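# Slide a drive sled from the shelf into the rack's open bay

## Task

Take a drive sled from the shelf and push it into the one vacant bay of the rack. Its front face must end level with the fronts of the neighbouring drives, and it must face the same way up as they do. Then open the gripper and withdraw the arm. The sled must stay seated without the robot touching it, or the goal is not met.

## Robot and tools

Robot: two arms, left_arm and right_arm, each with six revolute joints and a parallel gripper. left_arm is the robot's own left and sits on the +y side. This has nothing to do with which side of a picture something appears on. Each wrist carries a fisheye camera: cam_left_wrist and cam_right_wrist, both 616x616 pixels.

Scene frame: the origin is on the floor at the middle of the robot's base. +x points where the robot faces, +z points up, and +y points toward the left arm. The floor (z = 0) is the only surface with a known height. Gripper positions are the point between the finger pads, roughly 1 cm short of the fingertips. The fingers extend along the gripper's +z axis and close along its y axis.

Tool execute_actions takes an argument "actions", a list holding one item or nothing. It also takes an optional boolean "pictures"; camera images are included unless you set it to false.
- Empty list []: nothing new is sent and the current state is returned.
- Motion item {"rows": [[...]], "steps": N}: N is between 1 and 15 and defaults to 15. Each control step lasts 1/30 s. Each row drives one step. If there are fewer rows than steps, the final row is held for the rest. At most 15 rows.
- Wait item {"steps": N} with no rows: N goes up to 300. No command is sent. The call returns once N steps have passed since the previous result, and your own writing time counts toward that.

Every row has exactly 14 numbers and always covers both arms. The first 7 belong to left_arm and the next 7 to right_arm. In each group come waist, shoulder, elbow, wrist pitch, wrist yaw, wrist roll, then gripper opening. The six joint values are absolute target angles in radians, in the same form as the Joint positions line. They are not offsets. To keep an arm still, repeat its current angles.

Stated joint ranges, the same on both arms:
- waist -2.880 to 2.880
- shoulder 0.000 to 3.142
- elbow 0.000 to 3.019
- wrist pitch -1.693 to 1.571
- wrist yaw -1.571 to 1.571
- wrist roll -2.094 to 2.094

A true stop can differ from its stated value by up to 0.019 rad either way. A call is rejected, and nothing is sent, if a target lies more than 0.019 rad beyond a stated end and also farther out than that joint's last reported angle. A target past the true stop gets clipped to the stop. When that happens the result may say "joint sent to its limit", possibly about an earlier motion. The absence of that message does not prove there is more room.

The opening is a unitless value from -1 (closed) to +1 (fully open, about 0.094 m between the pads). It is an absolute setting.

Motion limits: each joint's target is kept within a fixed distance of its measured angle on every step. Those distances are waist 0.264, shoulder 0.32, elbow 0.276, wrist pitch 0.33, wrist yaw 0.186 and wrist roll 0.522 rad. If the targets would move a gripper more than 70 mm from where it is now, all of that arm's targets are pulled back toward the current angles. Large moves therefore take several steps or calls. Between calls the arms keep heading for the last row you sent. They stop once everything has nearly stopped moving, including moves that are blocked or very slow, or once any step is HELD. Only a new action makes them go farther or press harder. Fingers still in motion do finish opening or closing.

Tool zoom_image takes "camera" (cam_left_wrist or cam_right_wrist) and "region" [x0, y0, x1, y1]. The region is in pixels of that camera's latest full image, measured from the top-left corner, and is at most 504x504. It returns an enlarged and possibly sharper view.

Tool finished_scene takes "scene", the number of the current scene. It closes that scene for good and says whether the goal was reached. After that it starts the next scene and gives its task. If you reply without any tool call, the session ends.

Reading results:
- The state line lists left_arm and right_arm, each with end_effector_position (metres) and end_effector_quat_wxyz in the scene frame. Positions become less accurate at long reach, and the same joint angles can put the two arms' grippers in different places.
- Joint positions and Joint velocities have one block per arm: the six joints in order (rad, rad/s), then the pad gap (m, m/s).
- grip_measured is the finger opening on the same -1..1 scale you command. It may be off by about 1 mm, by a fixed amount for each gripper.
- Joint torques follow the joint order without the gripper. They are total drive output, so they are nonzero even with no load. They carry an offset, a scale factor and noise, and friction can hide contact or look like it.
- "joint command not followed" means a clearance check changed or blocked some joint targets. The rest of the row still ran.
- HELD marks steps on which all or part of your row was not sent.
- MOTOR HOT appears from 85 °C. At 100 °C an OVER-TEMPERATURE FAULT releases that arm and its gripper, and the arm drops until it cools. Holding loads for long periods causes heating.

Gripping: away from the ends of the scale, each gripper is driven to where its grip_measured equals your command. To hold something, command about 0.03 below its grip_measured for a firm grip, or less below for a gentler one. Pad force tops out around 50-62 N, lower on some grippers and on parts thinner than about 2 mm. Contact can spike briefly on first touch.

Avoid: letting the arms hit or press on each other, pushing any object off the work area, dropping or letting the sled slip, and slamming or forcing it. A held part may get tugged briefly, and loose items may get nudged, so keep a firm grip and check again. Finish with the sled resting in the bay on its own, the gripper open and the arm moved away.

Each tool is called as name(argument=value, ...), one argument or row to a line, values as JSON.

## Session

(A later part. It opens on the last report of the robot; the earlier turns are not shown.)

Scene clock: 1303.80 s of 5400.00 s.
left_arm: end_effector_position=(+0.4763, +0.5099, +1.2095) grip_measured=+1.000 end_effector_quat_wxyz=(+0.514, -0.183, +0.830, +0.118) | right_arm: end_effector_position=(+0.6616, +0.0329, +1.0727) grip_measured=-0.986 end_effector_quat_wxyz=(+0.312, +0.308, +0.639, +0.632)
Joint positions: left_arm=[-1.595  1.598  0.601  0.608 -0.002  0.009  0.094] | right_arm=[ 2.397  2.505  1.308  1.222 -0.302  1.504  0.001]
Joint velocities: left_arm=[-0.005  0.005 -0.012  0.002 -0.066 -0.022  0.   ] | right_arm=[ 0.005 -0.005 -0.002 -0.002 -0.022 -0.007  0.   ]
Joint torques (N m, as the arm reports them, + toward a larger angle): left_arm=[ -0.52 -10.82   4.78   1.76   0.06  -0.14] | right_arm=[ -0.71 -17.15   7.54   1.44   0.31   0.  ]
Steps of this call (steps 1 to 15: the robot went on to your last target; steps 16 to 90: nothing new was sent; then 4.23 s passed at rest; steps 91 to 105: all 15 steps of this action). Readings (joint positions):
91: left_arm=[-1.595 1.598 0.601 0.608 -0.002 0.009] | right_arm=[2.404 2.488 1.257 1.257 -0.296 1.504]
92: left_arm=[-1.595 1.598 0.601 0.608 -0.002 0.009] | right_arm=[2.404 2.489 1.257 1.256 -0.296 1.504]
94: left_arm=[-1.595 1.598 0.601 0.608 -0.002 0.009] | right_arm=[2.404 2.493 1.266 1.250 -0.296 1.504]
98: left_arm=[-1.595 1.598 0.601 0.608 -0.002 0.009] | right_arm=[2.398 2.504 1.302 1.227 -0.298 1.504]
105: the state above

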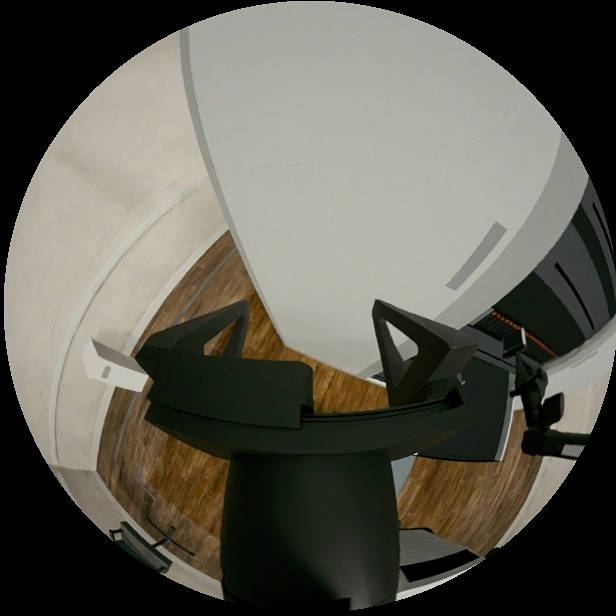

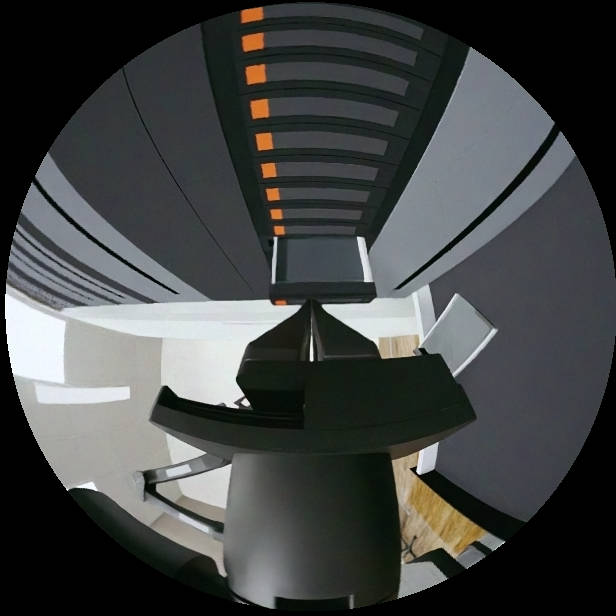

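execute_actions(
  actions=[
    {"rows":[[-1.6,1.6,0.6,0.6,0,0,1,2.364,2.524,1.35,1.212,-0.29,1.51,-1],[-1.6,1.6,0.6,0.6,0,0,1,2.359,2.524,1.36,1.204,-0.292,1.51,-1],[-1.6,1.6,0.6,0.6,0,0,1,2.354,2.525,1.37,1.196,-0.294,1.51,-1],[-1.6,1.6,0.6,0.6,0,0,1,2.35,2.526,1.38,1.188,-0.297,1.51,-1],[-1.6,1.6,0.6,0.6,0,0,1,2.346,2.527,1.39,1.18,-0.30,1.51,-1],[-1.6,1.6,0.6,0.6,0,0,1,2.342,2.528,1.40,1.172,-0.303,1.51,-1]],"steps":15},
  ],
)

Scene clock: 1310.57 s of 5400.00 s.
left_arm: end_effector_position=(+0.4763, +0.5099, +1.2095) grip_measured=+1.000 end_effector_quat_wxyz=(+0.514, -0.183, +0.830, +0.118) | right_arm: end_effector_position=(+0.6788, +0.0329, +1.0761) grip_measured=-0.986 end_effector_quat_wxyz=(+0.310, +0.306, +0.640, +0.633)
Joint positions: left_arm=[-1.595  1.598  0.601  0.608 -0.002  0.009  0.094] | right_arm=[ 2.385  2.511  1.357  1.179 -0.319  1.504  0.001]
Joint velocities: left_arm=[-0.015 -0.015 -0.022 -0.007 -0.037  0.022  0.   ] | right_arm=[ 0.005 -0.015 -0.007 -0.012  0.051 -0.037  0.   ]
Joint torques (N m, as the arm reports them, + toward a larger angle): left_arm=[ -0.53 -10.86   4.77   1.73   0.06  -0.14] | right_arm=[ -2.16 -18.18   8.53   1.5    0.57   0.  ]
Steps of this call (steps 1 to 15: the robot went on to your last target; steps 16 to 90: nothing new was sent; then 3.27 s passed at rest; steps 91 to 105: all 15 steps of this action). Readings (joint positions):
91: left_arm=[-1.595 1.598 0.601 0.608 -0.002 0.009] | right_arm=[2.397 2.505 1.308 1.222 -0.302 1.504]
92: left_arm=[-1.595 1.598 0.601 0.608 -0.002 0.009] | right_arm=[2.396 2.505 1.309 1.220 -0.302 1.504]
94: left_arm=[-1.595 1.598 0.601 0.608 -0.002 0.009] | right_arm=[2.394 2.506 1.318 1.211 -0.304 1.504]
98: left_arm=[-1.595 1.598 0.601 0.608 -0.002 0.009] | right_arm=[2.386 2.511 1.352 1.185 -0.318 1.504]
105: the state above

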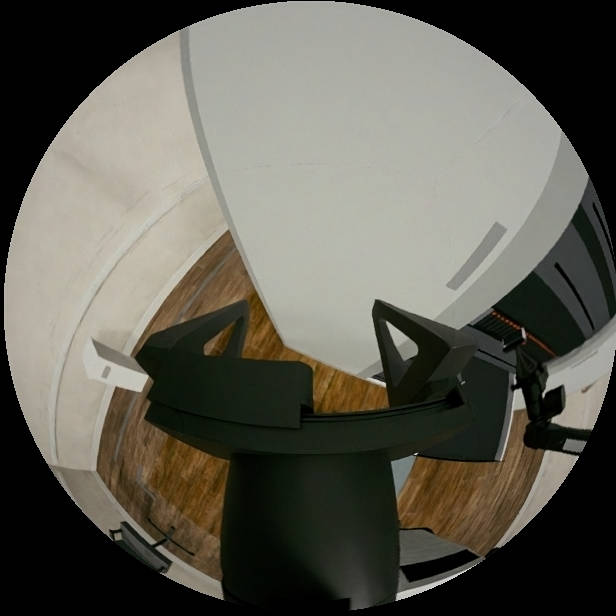

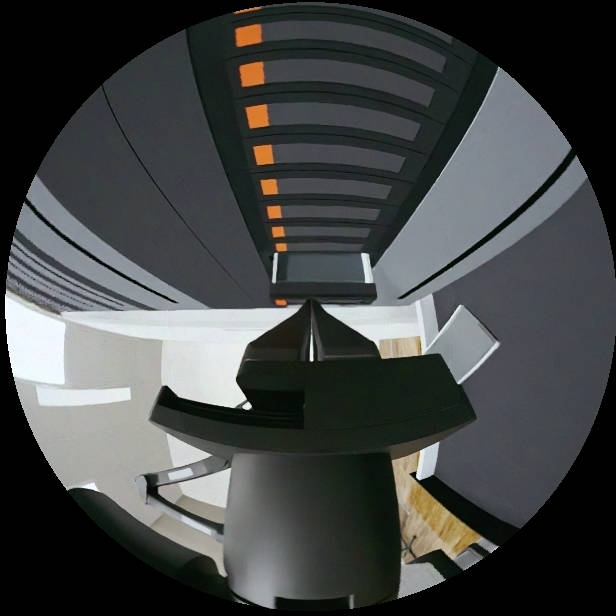

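Progressing; continuing with a slight lowering.

execute_actions(
  actions=[
    {"rows":[[-1.6,1.6,0.6,0.6,0,0,1,2.338,2.535,1.405,1.172,-0.303,1.51,-1],[-1.6,1.6,0.6,0.6,0,0,1,2.334,2.538,1.415,1.164,-0.306,1.51,-1],[-1.6,1.6,0.6,0.6,0,0,1,2.33,2.54,1.425,1.156,-0.309,1.51,-1],[-1.6,1.6,0.6,0.6,0,0,1,2.326,2.542,1.435,1.148,-0.312,1.51,-1],[-1.6,1.6,0.6,0.6,0,0,1,2.322,2.544,1.445,1.14,-0.315,1.51,-1],[-1.6,1.6,0.6,0.6,0,0,1,2.318,2.546,1.455,1.132,-0.318,1.51,-1]],"steps":15},
  ],
)

Scene clock: 1316.57 s of 5400.00 s.
left_arm: end_effector_position=(+0.4763, +0.5099, +1.2095) grip_measured=+1.000 end_effector_quat_wxyz=(+0.514, -0.183, +0.830, +0.118) | right_arm: end_effector_position=(+0.7158, -0.0051, +1.0771) grip_measured=-0.986 end_effector_quat_wxyz=(+0.330, +0.320, +0.630, +0.626)
Joint positions: left_arm=[-1.595  1.598  0.601  0.608 -0.002  0.009  0.094] | right_arm=[ 2.321  2.529  1.426  1.141 -0.33   1.504  0.001]
Joint velocities: left_arm=[-0.005  0.005  0.002  0.002 -0.007 -0.066  0.   ] | right_arm=[-0.005 -0.005  0.017 -0.017 -0.037  0.022 -0.001]
Joint torques (N m, as the arm reports them, + toward a larger angle): left_arm=[ -0.56 -10.84   4.75   1.74   0.06  -0.14] | right_arm=[  1.13 -18.22   7.86   1.44   0.44  -0.01]
Steps of this call (steps 1 to 15: the robot went on to your last target; steps 16 to 90: nothing new was sent; then 2.50 s passed at rest; steps 91 to 105: all 15 steps of this action). Readings (joint positions):
91: left_arm=[-1.595 1.598 0.601 0.608 -0.002 0.009] | right_arm=[2.385 2.511 1.357 1.179 -0.319 1.504]
92: left_arm=[-1.595 1.598 0.601 0.608 -0.002 0.009] | right_arm=[2.385 2.512 1.359 1.178 -0.319 1.504]
94: left_arm=[-1.595 1.598 0.601 0.608 -0.002 0.009] | right_arm=[2.382 2.517 1.371 1.169 -0.323 1.504]
98: left_arm=[-1.595 1.598 0.601 0.608 -0.002 0.009] | right_arm=[2.360 2.528 1.412 1.144 -0.323 1.504]
105: the state above

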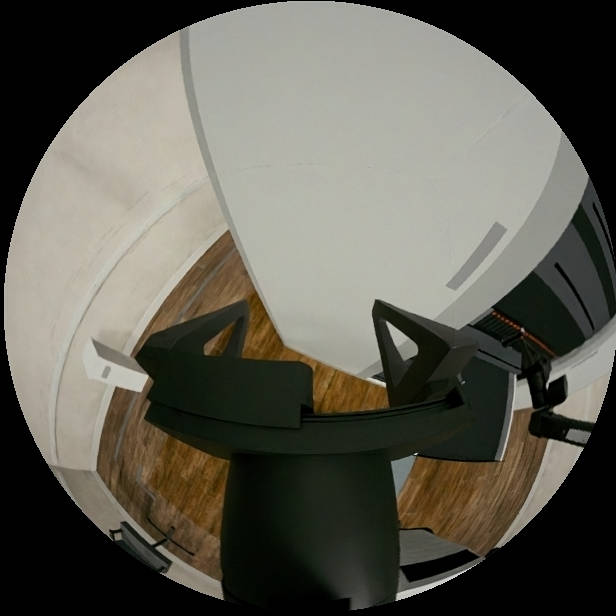

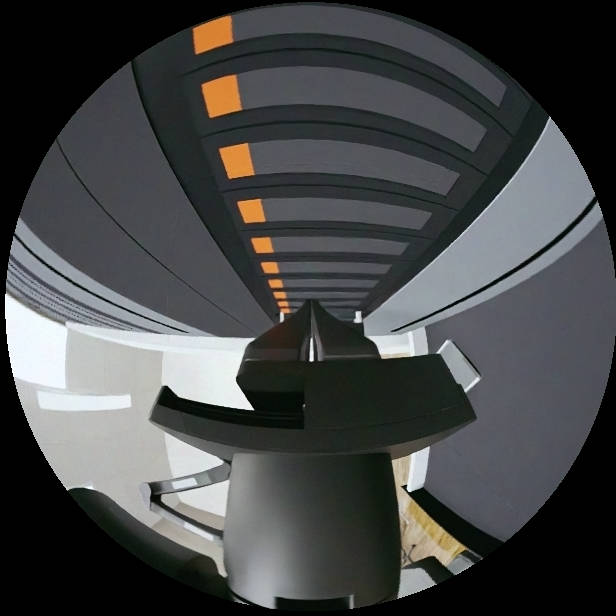

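execute_actions(
  actions=[
    {"rows":[[-1.6,1.6,0.6,0.6,0,0,1,2.322,2.525,1.41,1.15,-0.325,1.51,-1],[-1.6,1.6,0.6,0.6,0,0,1,2.324,2.52,1.39,1.165,-0.325,1.51,-1],[-1.6,1.6,0.6,0.6,0,0,1,2.326,2.515,1.37,1.18,-0.325,1.51,-1],[-1.6,1.6,0.6,0.6,0,0,1,2.328,2.512,1.35,1.195,-0.322,1.51,-1],[-1.6,1.6,0.6,0.6,0,0,1,2.33,2.51,1.33,1.21,-0.32,1.51,-1],[-1.6,1.6,0.6,0.6,0,0,1,2.33,2.51,1.31,1.225,-0.315,1.51,-1],[-1.6,1.6,0.6,0.6,0,0,1,2.33,2.51,1.30,1.235,-0.31,1.51,-1],[-1.6,1.6,0.6,0.6,0,0,1,2.33,2.51,1.30,1.235,-0.31,1.51,-1],[-1.6,1.6,0.6,0.6,0,0,1,2.33,2.51,1.30,1.235,-0.31,1.51,-1],[-1.6,1.6,0.6,0.6,0,0,1,2.345,2.51,1.30,1.235,-0.31,1.51,-1],[-1.6,1.6,0.6,0.6,0,0,1,2.36,2.51,1.30,1.235,-0.31,1.51,-1],[-1.6,1.6,0.6,0.6,0,0,1,2.375,2.51,1.30,1.235,-0.31,1.51,-1],[-1.6,1.6,0.6,0.6,0,0,1,2.39,2.51,1.30,1.235,-0.31,1.51,-1],[-1.6,1.6,0.6,0.6,0,0,1,2.402,2.51,1.30,1.235,-0.31,1.51,-1]],"steps":15},
  ],
)

execute_actions(
  actions=[
    {"steps":20},
  ],
)

Scene clock: 1329.33 s of 5400.00 s.
left_arm: end_effector_position=(+0.4763, +0.5099, +1.2095) grip_measured=+1.000 end_effector_quat_wxyz=(+0.514, -0.183, +0.830, +0.118) | right_arm: end_effector_position=(+0.6708, +0.0040, +1.0663) grip_measured=-0.986 end_effector_quat_wxyz=(+0.320, +0.322, +0.637, +0.623)
Joint positions: left_arm=[-1.595  1.598  0.601  0.608 -0.002  0.009  0.094] | right_arm=[ 2.354  2.508  1.303  1.22  -0.311  1.504  0.001]
Joint velocities: left_arm=[-0.005 -0.015  0.012 -0.012 -0.022  0.007  0.   ] | right_arm=[ 0.357 -0.005 -0.002  0.017 -0.095 -0.037  0.   ]
Joint torques (N m, as the arm reports them, + toward a larger angle): left_arm=[ -0.58 -10.82   4.79   1.74   0.07  -0.14] | right_arm=[  3.95 -18.16   4.06   2.55  -0.03   0.01]
Steps of this call (steps 1 to 15: the robot went on to your last target; steps 16 to 90: nothing new was sent; then 9.27 s passed at rest; steps 91 to 105: all 15 steps of this action). Readings (joint positions):
91: left_arm=[-1.595 1.598 0.601 0.608 -0.002 0.009] | right_arm=[2.321 2.529 1.423 1.141 -0.330 1.504]
92: left_arm=[-1.595 1.598 0.601 0.608 -0.002 0.009] | right_arm=[2.321 2.528 1.419 1.143 -0.329 1.504]
94: left_arm=[-1.595 1.598 0.601 0.608 -0.002 0.009] | right_arm=[2.321 2.522 1.396 1.159 -0.326 1.504]
98: left_arm=[-1.595 1.598 0.601 0.608 -0.002 0.009] | right_arm=[2.322 2.508 1.323 1.208 -0.314 1.504]
105: the state above

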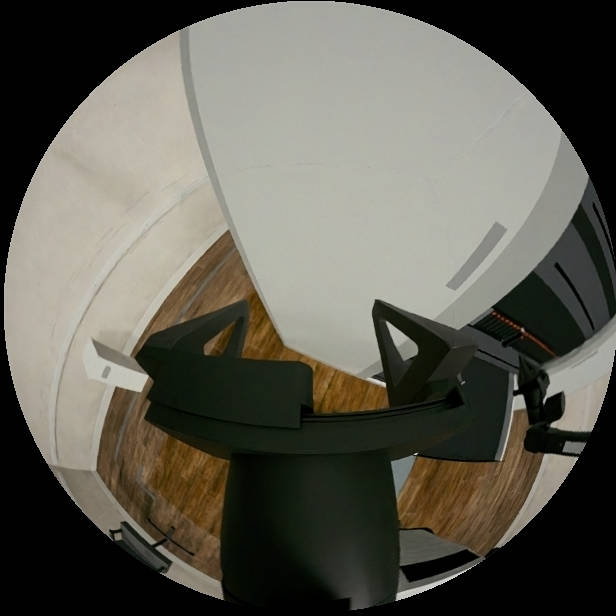

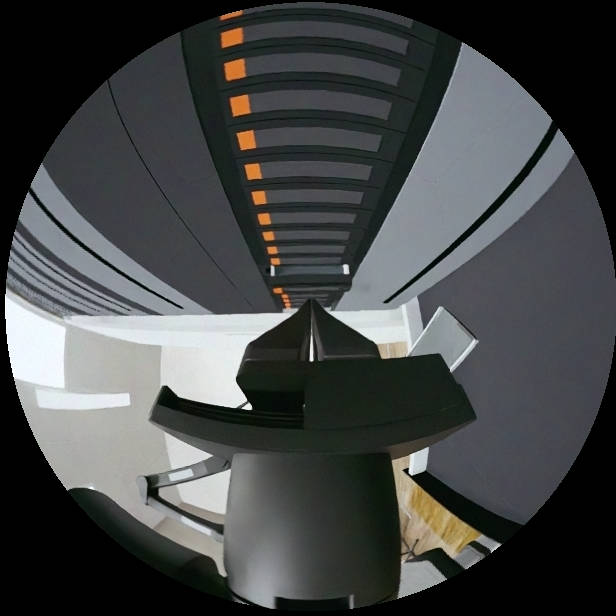

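Scene clock: 1330.00 s of 5400.00 s.
left_arm: end_effector_position=(+0.4763, +0.5099, +1.2095) grip_measured=+1.000 end_effector_quat_wxyz=(+0.514, -0.183, +0.830, +0.118) | right_arm: end_effector_position=(+0.6533, +0.0437, +1.0687) grip_measured=-0.986 end_effector_quat_wxyz=(+0.302, +0.303, +0.645, +0.633)
Joint positions: left_arm=[-1.595  1.598  0.601  0.608 -0.002  0.009  0.094] | right_arm=[ 2.412  2.508  1.303  1.22  -0.311  1.504  0.001]
Joint velocities: left_arm=[-0.005  0.005 -0.007  0.017  0.051 -0.007  0.   ] | right_arm=[-0.015 -0.005 -0.002 -0.007 -0.022 -0.051  0.   ]
Joint torques (N m, as the arm reports them, + toward a larger angle): left_arm=[ -0.51 -10.79   4.78   1.75   0.07  -0.14] | right_arm=[  1.11 -18.22   4.12   2.45  -0.02   0.  ]
Steps of this call (steps 1 to 20: the robot went on to your last target). Readings (joint positions):
1: left_arm=[-1.595 1.598 0.601 0.608 -0.002 0.009] | right_arm=[2.365 2.508 1.303 1.220 -0.311 1.504]
2: left_arm=[-1.595 1.598 0.601 0.608 -0.002 0.009] | right_arm=[2.378 2.508 1.303 1.220 -0.311 1.504]
4: left_arm=[-1.595 1.598 0.601 0.608 -0.002 0.009] | right_arm=[2.399 2.508 1.303 1.220 -0.311 1.504]
8: left_arm=[-1.595 1.598 0.601 0.608 -0.002 0.009] | right_arm=[2.417 2.508 1.303 1.220 -0.311 1.504]
20: the state above

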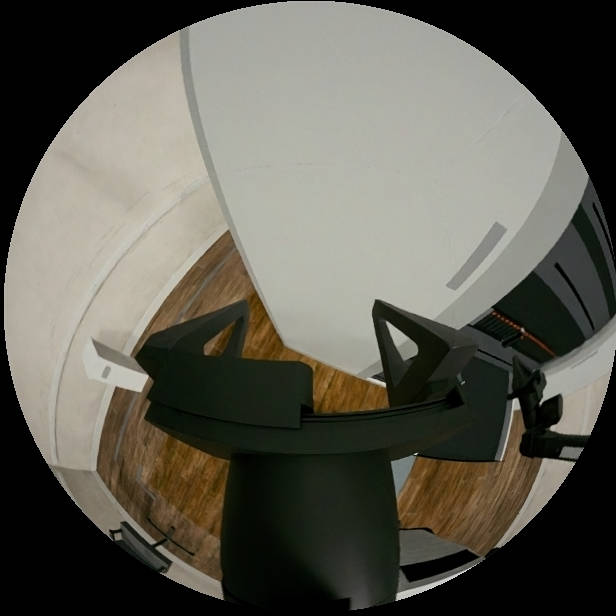

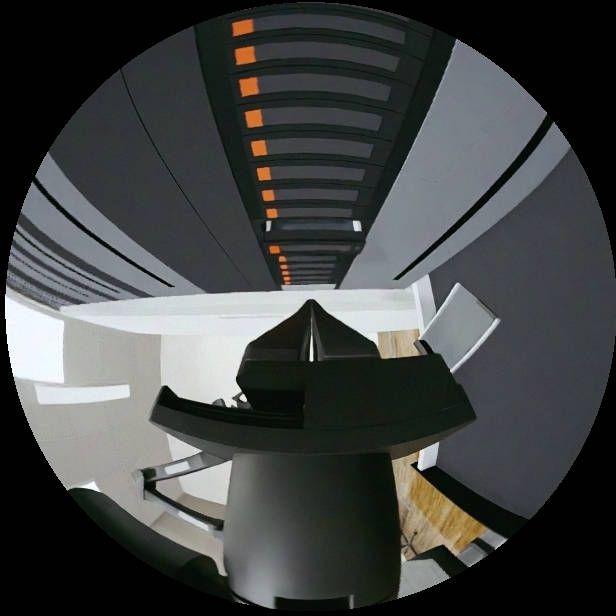

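execute_actions(
  actions=[
    {"rows":[[-1.6,1.6,0.6,0.6,0,0,1,2.395,2.515,1.33,1.225,-0.312,1.51,-1],[-1.6,1.6,0.6,0.6,0,0,1,2.39,2.52,1.35,1.212,-0.314,1.51,-1],[-1.6,1.6,0.6,0.6,0,0,1,2.385,2.525,1.365,1.2,-0.316,1.51,-1],[-1.6,1.6,0.6,0.6,0,0,1,2.38,2.53,1.38,1.188,-0.318,1.51,-1],[-1.6,1.6,0.6,0.6,0,0,1,2.377,2.533,1.39,1.18,-0.32,1.51,-1]],"steps":15},
  ],
)

Scene clock: 1336.37 s of 5400.00 s.
left_arm: end_effector_position=(+0.4763, +0.5099, +1.2095) grip_measured=+1.000 end_effector_quat_wxyz=(+0.514, -0.183, +0.830, +0.118) | right_arm: end_effector_position=(+0.6828, +0.0302, +1.0788) grip_measured=-0.986 end_effector_quat_wxyz=(+0.316, +0.305, +0.635, +0.635)
Joint positions: left_arm=[-1.595  1.598  0.601  0.608 -0.002  0.009  0.094] | right_arm=[ 2.381  2.515  1.366  1.188 -0.317  1.504  0.001]
Joint velocities: left_arm=[ 0.005 -0.005 -0.002  0.012  0.007  0.022  0.   ] | right_arm=[ 0.005 -0.005 -0.012 -0.002 -0.081 -0.037 -0.   ]
Joint torques (N m, as the arm reports them, + toward a larger angle): left_arm=[ -0.54 -10.84   4.77   1.72   0.06  -0.14] | right_arm=[  1.34 -17.49   6.82   1.35  -0.2    0.  ]
Steps of this call (steps 1 to 15: the robot went on to your last target; steps 16 to 90: nothing new was sent; then 2.87 s passed at rest; steps 91 to 105: all 15 steps of this action). Readings (joint positions):
91: left_arm=[-1.595 1.598 0.601 0.608 -0.002 0.009] | right_arm=[2.412 2.508 1.303 1.220 -0.311 1.504]
92: left_arm=[-1.595 1.598 0.601 0.608 -0.002 0.009] | right_arm=[2.411 2.508 1.304 1.220 -0.311 1.504]
94: left_arm=[-1.595 1.598 0.601 0.608 -0.002 0.009] | right_arm=[2.407 2.510 1.316 1.211 -0.315 1.504]
98: left_arm=[-1.595 1.598 0.601 0.608 -0.002 0.009] | right_arm=[2.392 2.515 1.357 1.191 -0.317 1.504]
105: the state above

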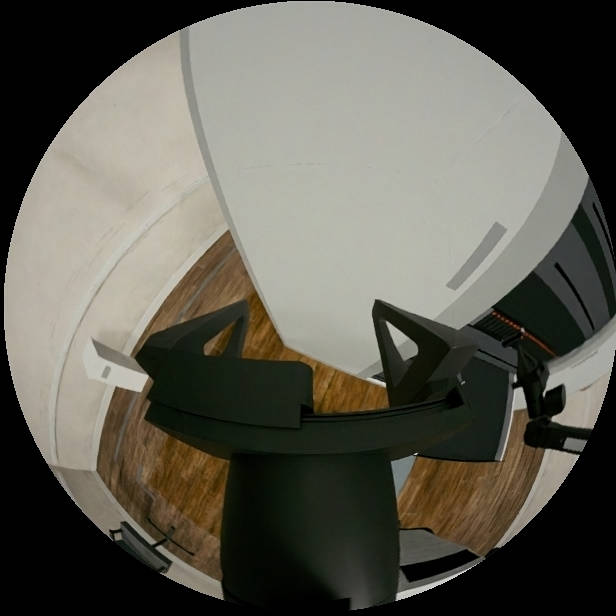

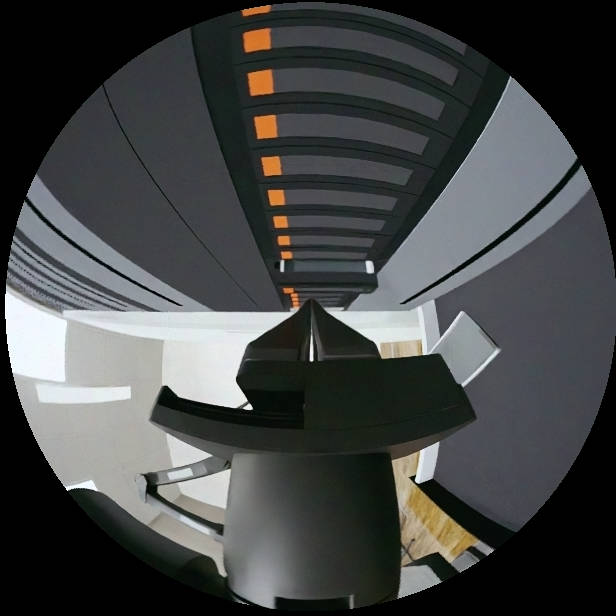

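execute_actions(
  actions=[
    {"rows":[[-1.6,1.6,0.6,0.6,0,0,1,2.385,2.54,1.39,1.19,-0.32,1.51,-1],[-1.6,1.6,0.6,0.6,0,0,1,2.385,2.548,1.395,1.195,-0.32,1.51,-1],[-1.6,1.6,0.6,0.6,0,0,1,2.385,2.554,1.405,1.195,-0.32,1.51,-1],[-1.6,1.6,0.6,0.6,0,0,1,2.385,2.556,1.415,1.19,-0.322,1.51,-1]],"steps":15},
  ],
)

Scene clock: 1343.57 s of 5400.00 s.
left_arm: end_effector_position=(+0.4763, +0.5099, +1.2095) grip_measured=+1.000 end_effector_quat_wxyz=(+0.514, -0.183, +0.830, +0.118) | right_arm: end_effector_position=(+0.6835, +0.0313, +1.0689) grip_measured=-0.986 end_effector_quat_wxyz=(+0.314, +0.306, +0.637, +0.634)
Joint positions: left_arm=[-1.595  1.598  0.601  0.608 -0.002  0.009  0.094] | right_arm=[ 2.381  2.536  1.382  1.188 -0.319  1.504  0.001]
Joint velocities: left_arm=[ 0.005 -0.015 -0.027 -0.002 -0.051 -0.095  0.   ] | right_arm=[-0.024 -0.005  0.007  0.007 -0.007 -0.007 -0.   ]
Joint torques (N m, as the arm reports them, + toward a larger angle): left_arm=[ -0.53 -10.8    4.8    1.75   0.07  -0.13] | right_arm=[  2.18 -17.48   7.74   1.91  -0.21   0.02]
Steps of this call (steps 1 to 15: the robot went on to your last target; steps 16 to 90: nothing new was sent; then 3.70 s passed at rest; steps 91 to 105: all 15 steps of this action). Readings (joint positions):
91: left_arm=[-1.595 1.598 0.601 0.608 -0.002 0.009] | right_arm=[2.381 2.515 1.366 1.188 -0.317 1.504]
92: left_arm=[-1.595 1.598 0.601 0.608 -0.002 0.009] | right_arm=[2.381 2.515 1.366 1.188 -0.317 1.504]
94: left_arm=[-1.595 1.598 0.601 0.608 -0.002 0.009] | right_arm=[2.381 2.520 1.371 1.188 -0.318 1.504]
98: left_arm=[-1.595 1.598 0.601 0.608 -0.002 0.009] | right_arm=[2.381 2.532 1.382 1.188 -0.319 1.504]
105: the state above

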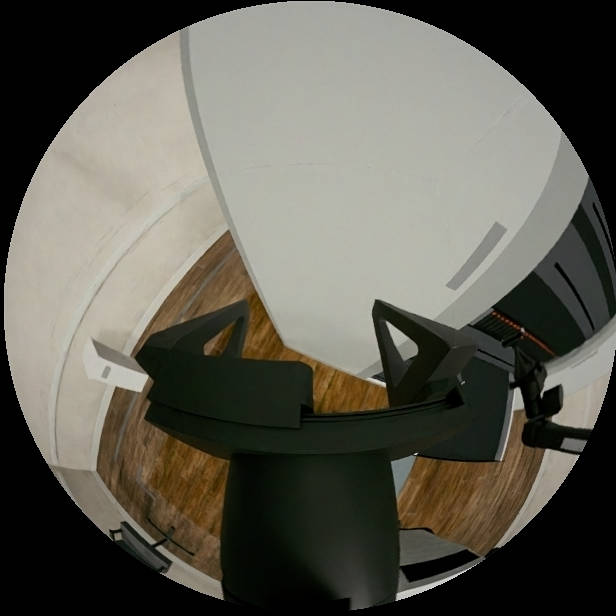

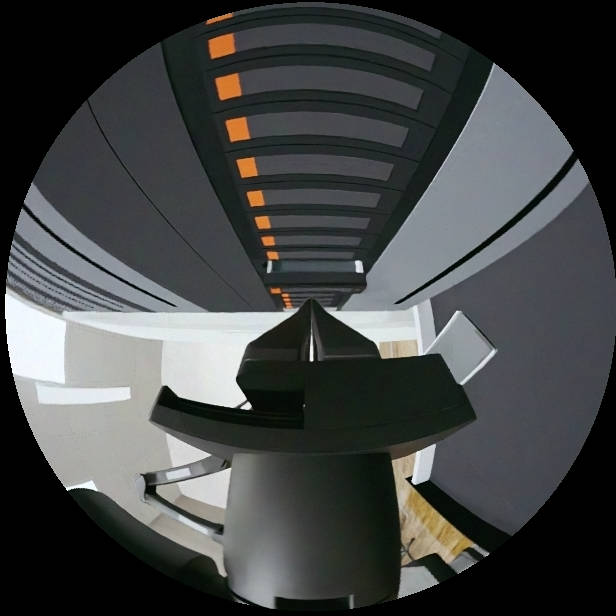

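Centred on the bar. Advancing into contact with modest lateral lead.

execute_actions(
  actions=[
    {"rows":[[-1.6,1.6,0.6,0.6,0,0,1,2.38,2.55,1.42,1.185,-0.322,1.51,-1],[-1.6,1.6,0.6,0.6,0,0,1,2.376,2.551,1.43,1.177,-0.324,1.51,-1],[-1.6,1.6,0.6,0.6,0,0,1,2.373,2.552,1.44,1.168,-0.326,1.51,-1],[-1.6,1.6,0.6,0.6,0,0,1,2.37,2.553,1.45,1.159,-0.328,1.51,-1],[-1.6,1.6,0.6,0.6,0,0,1,2.368,2.554,1.46,1.15,-0.33,1.51,-1]],"steps":15},
  ],
)

Scene clock: 1349.40 s of 5400.00 s.
left_arm: end_effector_position=(+0.4763, +0.5099, +1.2095) grip_measured=+1.000 end_effector_quat_wxyz=(+0.514, -0.183, +0.830, +0.118) | right_arm: end_effector_position=(+0.6989, +0.0374, +1.0797) grip_measured=-0.986 end_effector_quat_wxyz=(+0.316, +0.299, +0.633, +0.640)
Joint positions: left_arm=[-1.595  1.598  0.601  0.608 -0.002  0.009  0.094] | right_arm=[ 2.38   2.537  1.431  1.158 -0.328  1.504  0.001]
Joint velocities: left_arm=[ 0.005 -0.015 -0.002 -0.007  0.007 -0.037  0.   ] | right_arm=[-0.005 -0.005 -0.007  0.002 -0.037  0.037  0.   ]
Joint torques (N m, as the arm reports them, + toward a larger angle): left_arm=[ -0.47 -10.76   4.79   1.73   0.06  -0.14] | right_arm=[  1.09 -18.84   7.73   1.49  -0.17   0.  ]
Steps of this call (steps 1 to 15: the robot went on to your last target; steps 16 to 90: nothing new was sent; then 2.33 s passed at rest; steps 91 to 105: all 15 steps of this action). Readings (joint positions):
91: left_arm=[-1.595 1.598 0.601 0.608 -0.002 0.009] | right_arm=[2.381 2.536 1.382 1.188 -0.319 1.504]
92: left_arm=[-1.595 1.598 0.601 0.608 -0.002 0.009] | right_arm=[2.381 2.536 1.384 1.188 -0.320 1.504]
94: left_arm=[-1.595 1.598 0.601 0.608 -0.002 0.009] | right_arm=[2.381 2.537 1.393 1.179 -0.324 1.504]
98: left_arm=[-1.595 1.598 0.601 0.608 -0.002 0.009] | right_arm=[2.381 2.537 1.424 1.161 -0.327 1.504]
105: the state above

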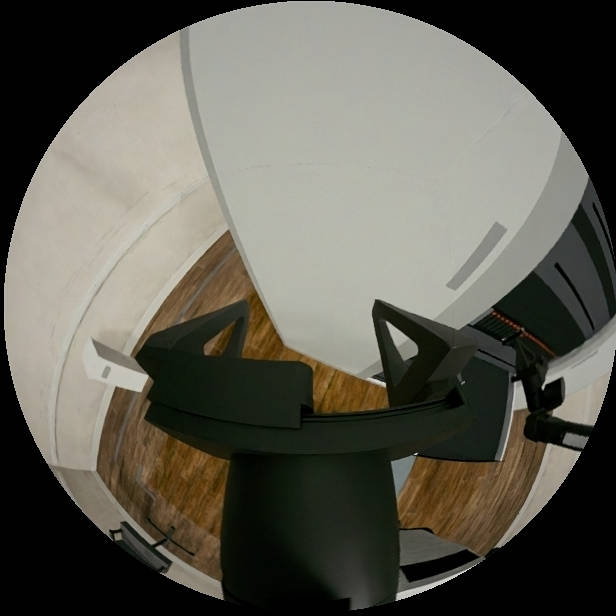

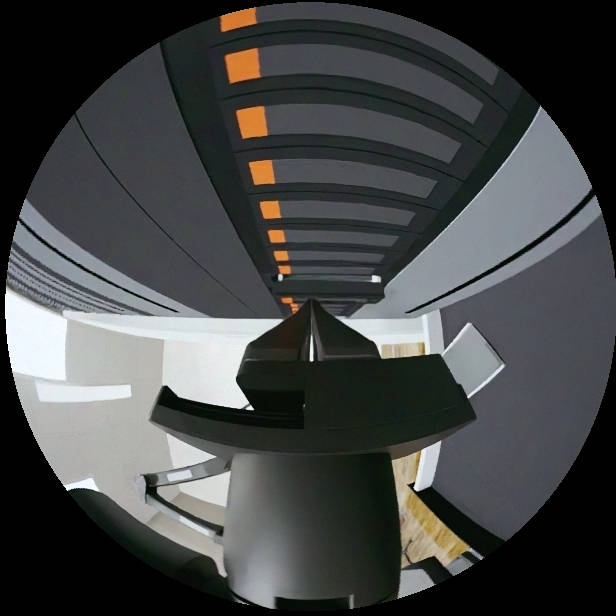

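execute_actions(
  actions=[
    {"rows":[[-1.6,1.6,0.6,0.6,0,0,1,2.365,2.56,1.45,1.16,-0.33,1.51,-1],[-1.6,1.6,0.6,0.6,0,0,1,2.362,2.568,1.45,1.165,-0.33,1.51,-1],[-1.6,1.6,0.6,0.6,0,0,1,2.36,2.575,1.45,1.17,-0.33,1.51,-1]],"steps":15},
  ],
)

Scene clock: 1355.50 s of 5400.00 s.
left_arm: end_effector_position=(+0.4763, +0.5099, +1.2095) grip_measured=+1.000 end_effector_quat_wxyz=(+0.514, -0.183, +0.830, +0.118) | right_arm: end_effector_position=(+0.6982, +0.0292, +1.0656) grip_measured=-0.986 end_effector_quat_wxyz=(+0.315, +0.306, +0.637, +0.634)
Joint positions: left_arm=[-1.595  1.598  0.601  0.608 -0.002  0.009  0.094] | right_arm=[ 2.37   2.556  1.431  1.158 -0.328  1.504  0.001]
Joint velocities: left_arm=[ 0.005 -0.005  0.007  0.007 -0.007 -0.037  0.   ] | right_arm=[ 0.005  0.005 -0.022  0.002 -0.066  0.007 -0.001]
Joint torques (N m, as the arm reports them, + toward a larger angle): left_arm=[ -0.62 -10.78   4.77   1.74   0.06  -0.14] | right_arm=[  1.1  -17.36   6.65   2.33  -0.14   0.01]
Steps of this call (steps 1 to 15: the robot went on to your last target; steps 16 to 90: nothing new was sent; then 2.60 s passed at rest; steps 91 to 105: all 15 steps of this action). Readings (joint positions):
91: left_arm=[-1.595 1.598 0.601 0.608 -0.002 0.009] | right_arm=[2.380 2.537 1.431 1.158 -0.328 1.504]
92: left_arm=[-1.595 1.598 0.601 0.608 -0.002 0.009] | right_arm=[2.380 2.538 1.431 1.158 -0.328 1.504]
94: left_arm=[-1.595 1.598 0.601 0.608 -0.002 0.009] | right_arm=[2.378 2.540 1.431 1.158 -0.328 1.504]
98: left_arm=[-1.595 1.598 0.601 0.608 -0.002 0.009] | right_arm=[2.373 2.549 1.431 1.158 -0.328 1.504]
105: the state above

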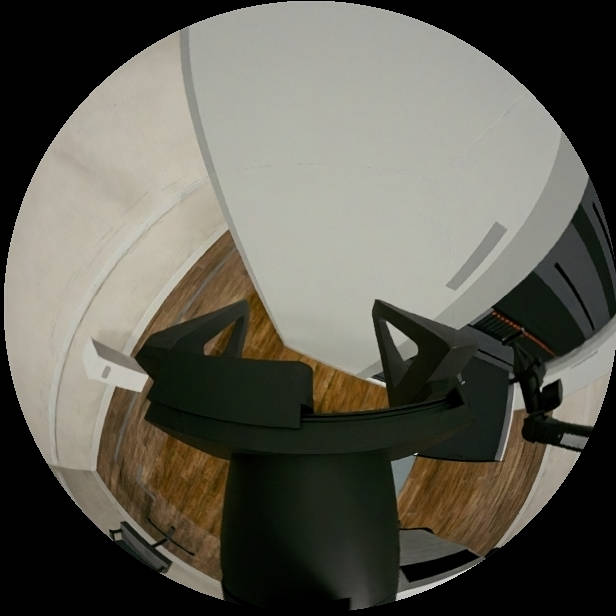

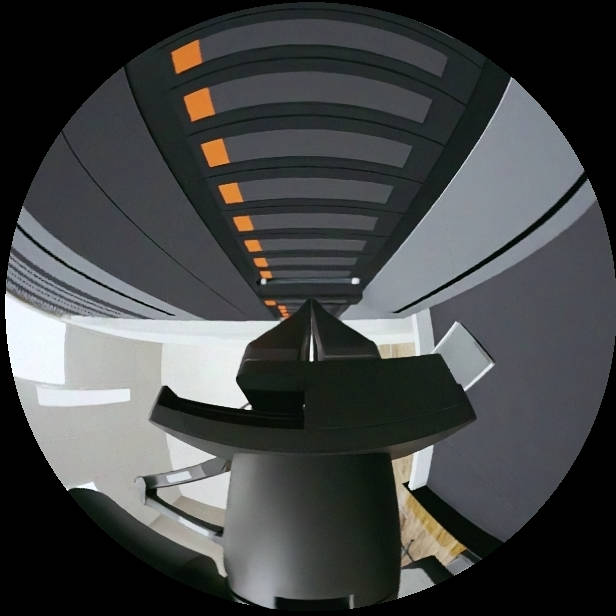

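execute_actions(
  actions=[
    {"rows":[[-1.6,1.6,0.6,0.6,0,0,1,2.36,2.572,1.465,1.16,-0.33,1.51,-1],[-1.6,1.6,0.6,0.6,0,0,1,2.358,2.572,1.475,1.152,-0.332,1.51,-1],[-1.6,1.6,0.6,0.6,0,0,1,2.356,2.574,1.485,1.144,-0.334,1.51,-1],[-1.6,1.6,0.6,0.6,0,0,1,2.354,2.576,1.495,1.136,-0.336,1.51,-1]],"steps":15},
  ],
)

Scene clock: 1360.23 s of 5400.00 s.
left_arm: end_effector_position=(+0.4763, +0.5099, +1.2095) grip_measured=+1.000 end_effector_quat_wxyz=(+0.514, -0.183, +0.830, +0.118) | right_arm: end_effector_position=(+0.7088, +0.0293, +1.0727) grip_measured=-0.986 end_effector_quat_wxyz=(+0.318, +0.303, +0.633, +0.637)
Joint positions: left_arm=[-1.595  1.598  0.601  0.608 -0.002  0.009  0.094] | right_arm=[ 2.365  2.557  1.461  1.145 -0.334  1.504  0.001]
Joint velocities: left_arm=[-0.015 -0.005  0.012  0.002 -0.022  0.007  0.   ] | right_arm=[ 0.005  0.005  0.007  0.007 -0.051 -0.007 -0.001]
Joint torques (N m, as the arm reports them, + toward a larger angle): left_arm=[ -0.52 -10.8    4.74   1.77   0.07  -0.14] | right_arm=[  0.5  -18.78   8.23   1.51  -0.16  -0.01]
Steps of this call (steps 1 to 15: the robot went on to your last target; steps 16 to 90: nothing new was sent; then 1.23 s passed at rest; steps 91 to 105: all 15 steps of this action). Readings (joint positions):
91: left_arm=[-1.595 1.598 0.601 0.608 -0.002 0.009] | right_arm=[2.370 2.556 1.431 1.158 -0.328 1.504]
92: left_arm=[-1.595 1.598 0.601 0.608 -0.002 0.009] | right_arm=[2.370 2.556 1.432 1.158 -0.329 1.504]
94: left_arm=[-1.595 1.598 0.601 0.608 -0.002 0.009] | right_arm=[2.369 2.557 1.439 1.153 -0.332 1.504]
98: left_arm=[-1.595 1.598 0.601 0.608 -0.002 0.009] | right_arm=[2.367 2.557 1.456 1.145 -0.334 1.504]
105: the state above

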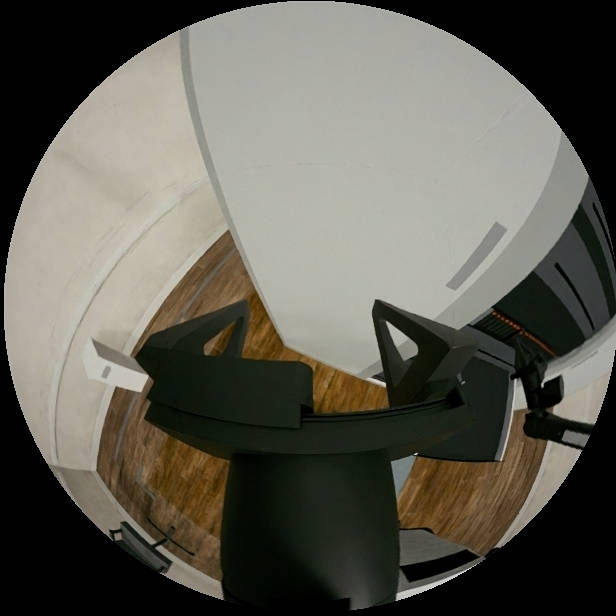

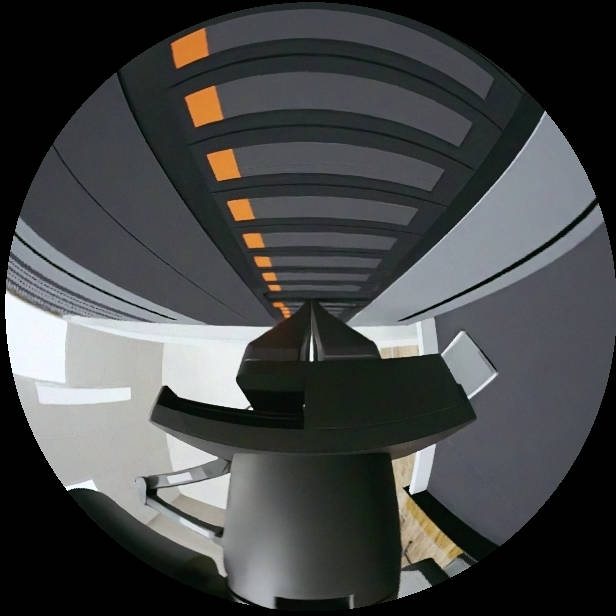

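execute_actions(
  actions=[
    {"rows":[[-1.6,1.6,0.6,0.6,0,0,1,2.354,2.582,1.5,1.136,-0.336,1.51,-1],[-1.6,1.6,0.6,0.6,0,0,1,2.352,2.587,1.51,1.128,-0.338,1.51,-1],[-1.6,1.6,0.6,0.6,0,0,1,2.35,2.591,1.52,1.12,-0.34,1.51,-1],[-1.6,1.6,0.6,0.6,0,0,1,2.348,2.595,1.53,1.112,-0.342,1.51,-1],[-1.6,1.6,0.6,0.6,0,0,1,2.346,2.598,1.54,1.104,-0.344,1.51,-1]],"steps":15},
  ],
)

Scene clock: 1365.03 s of 5400.00 s.
left_arm: end_effector_position=(+0.4763, +0.5099, +1.2095) grip_measured=+1.000 end_effector_quat_wxyz=(+0.514, -0.183, +0.830, +0.118) | right_arm: end_effector_position=(+0.7159, +0.0310, +1.0653) grip_measured=-0.986 end_effector_quat_wxyz=(+0.311, +0.302, +0.638, +0.636)
Joint positions: left_arm=[-1.595  1.598  0.601  0.608 -0.002  0.009  0.094] | right_arm=[ 2.36   2.575  1.495  1.115 -0.349  1.504  0.001]
Joint velocities: left_arm=[ 0.005 -0.005 -0.007 -0.002 -0.007 -0.022  0.   ] | right_arm=[-0.005  0.005 -0.002  0.027  0.007  0.022 -0.   ]
Joint torques (N m, as the arm reports them, + toward a larger angle): left_arm=[ -0.51 -10.72   4.77   1.74   0.07  -0.13] | right_arm=[  0.43 -18.13   9.26   1.41   0.17   0.01]
Steps of this call (steps 1 to 15: the robot went on to your last target; steps 16 to 90: nothing new was sent; then 1.30 s passed at rest; steps 91 to 105: all 15 steps of this action). Readings (joint positions):
91: left_arm=[-1.595 1.598 0.601 0.608 -0.002 0.009] | right_arm=[2.365 2.557 1.461 1.145 -0.334 1.504]
92: left_arm=[-1.595 1.598 0.601 0.608 -0.002 0.009] | right_arm=[2.365 2.558 1.462 1.143 -0.335 1.504]
94: left_arm=[-1.595 1.598 0.601 0.608 -0.002 0.009] | right_arm=[2.364 2.562 1.472 1.135 -0.337 1.504]
98: left_arm=[-1.595 1.598 0.601 0.608 -0.002 0.009] | right_arm=[2.360 2.572 1.492 1.118 -0.349 1.504]
105: the state above

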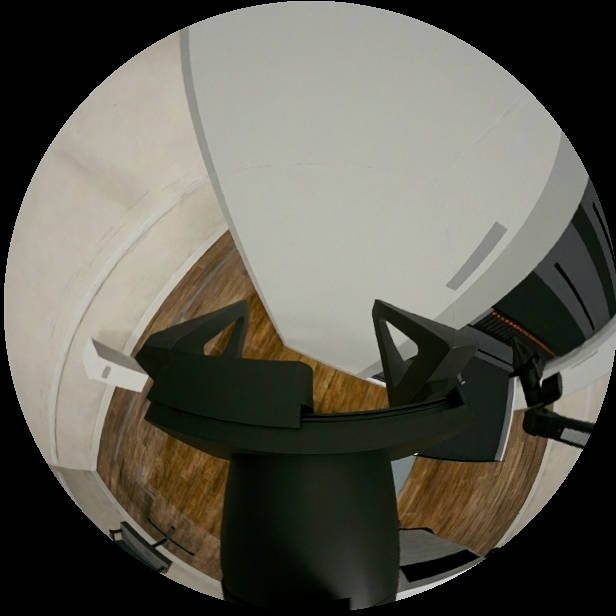

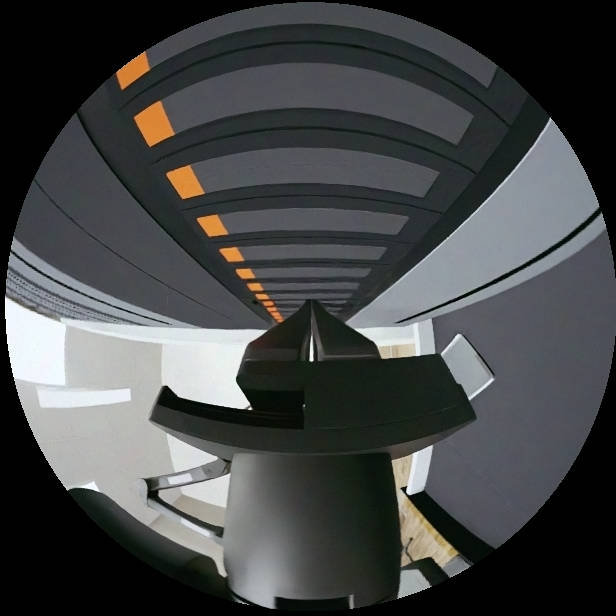

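Contact held; one more push to seat it.

execute_actions(
  actions=[
    {"rows":[[-1.6,1.6,0.6,0.6,0,0,1,2.345,2.595,1.545,1.104,-0.34,1.51,-1],[-1.6,1.6,0.6,0.6,0,0,1,2.343,2.595,1.555,1.098,-0.34,1.51,-1],[-1.6,1.6,0.6,0.6,0,0,1,2.341,2.595,1.565,1.09,-0.34,1.51,-1],[-1.6,1.6,0.6,0.6,0,0,1,2.339,2.595,1.575,1.082,-0.342,1.51,-1],[-1.6,1.6,0.6,0.6,0,0,1,2.337,2.596,1.585,1.074,-0.344,1.51,-1]],"steps":15},
  ],
)

Scene clock: 1370.10 s of 5400.00 s.
left_arm: end_effector_position=(+0.4763, +0.5099, +1.2095) grip_measured=+1.000 end_effector_quat_wxyz=(+0.514, -0.183, +0.830, +0.118) | right_arm: end_effector_position=(+0.7176, +0.0327, +1.0648) grip_measured=-0.986 end_effector_quat_wxyz=(+0.306, +0.301, +0.641, +0.636)
Joint positions: left_arm=[-1.595  1.598  0.601  0.608 -0.002  0.009  0.094] | right_arm=[ 2.359  2.576  1.503  1.1   -0.36   1.504  0.001]
Joint velocities: left_arm=[-0.005 -0.015 -0.017 -0.002 -0.022  0.007  0.   ] | right_arm=[-0.024 -0.005  0.027  0.012  0.022  0.022 -0.002]
Joint torques (N m, as the arm reports them, + toward a larger angle): left_arm=[ -0.48 -10.84   4.77   1.75   0.06  -0.14] | right_arm=[  0.21 -18.75  12.37   0.75   0.62   0.  ]
Steps of this call (steps 1 to 15: the robot went on to your last target; steps 16 to 90: nothing new was sent; then 1.57 s passed at rest; steps 91 to 105: all 15 steps of this action). Readings (joint positions):
91: left_arm=[-1.595 1.598 0.601 0.608 -0.002 0.009] | right_arm=[2.360 2.575 1.495 1.115 -0.349 1.504]
92: left_arm=[-1.595 1.598 0.601 0.608 -0.002 0.009] | right_arm=[2.360 2.575 1.496 1.114 -0.349 1.504]
94: left_arm=[-1.595 1.598 0.601 0.608 -0.002 0.009] | right_arm=[2.360 2.576 1.501 1.106 -0.353 1.504]
98: left_arm=[-1.595 1.598 0.601 0.608 -0.002 0.009] | right_arm=[2.359 2.576 1.503 1.100 -0.360 1.504]
105: the state above

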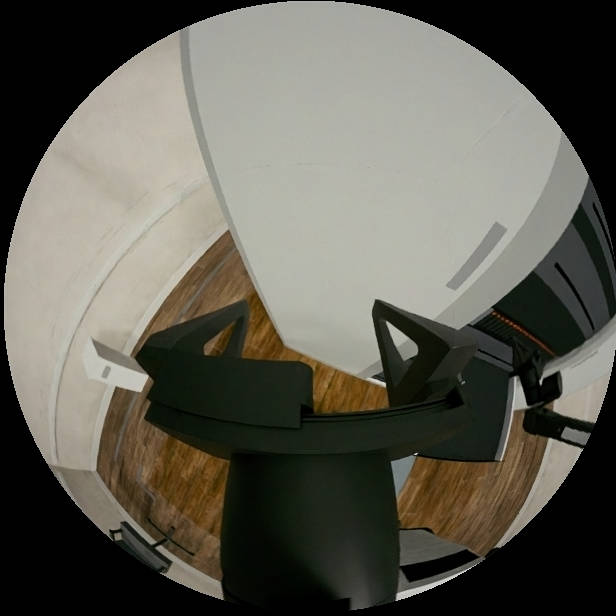

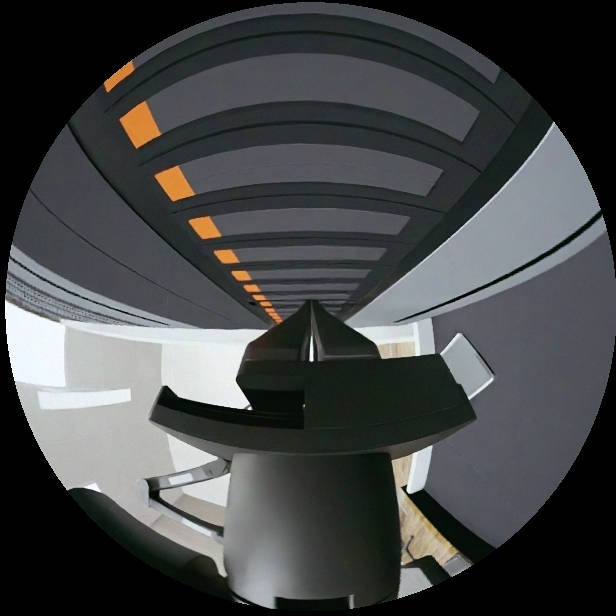

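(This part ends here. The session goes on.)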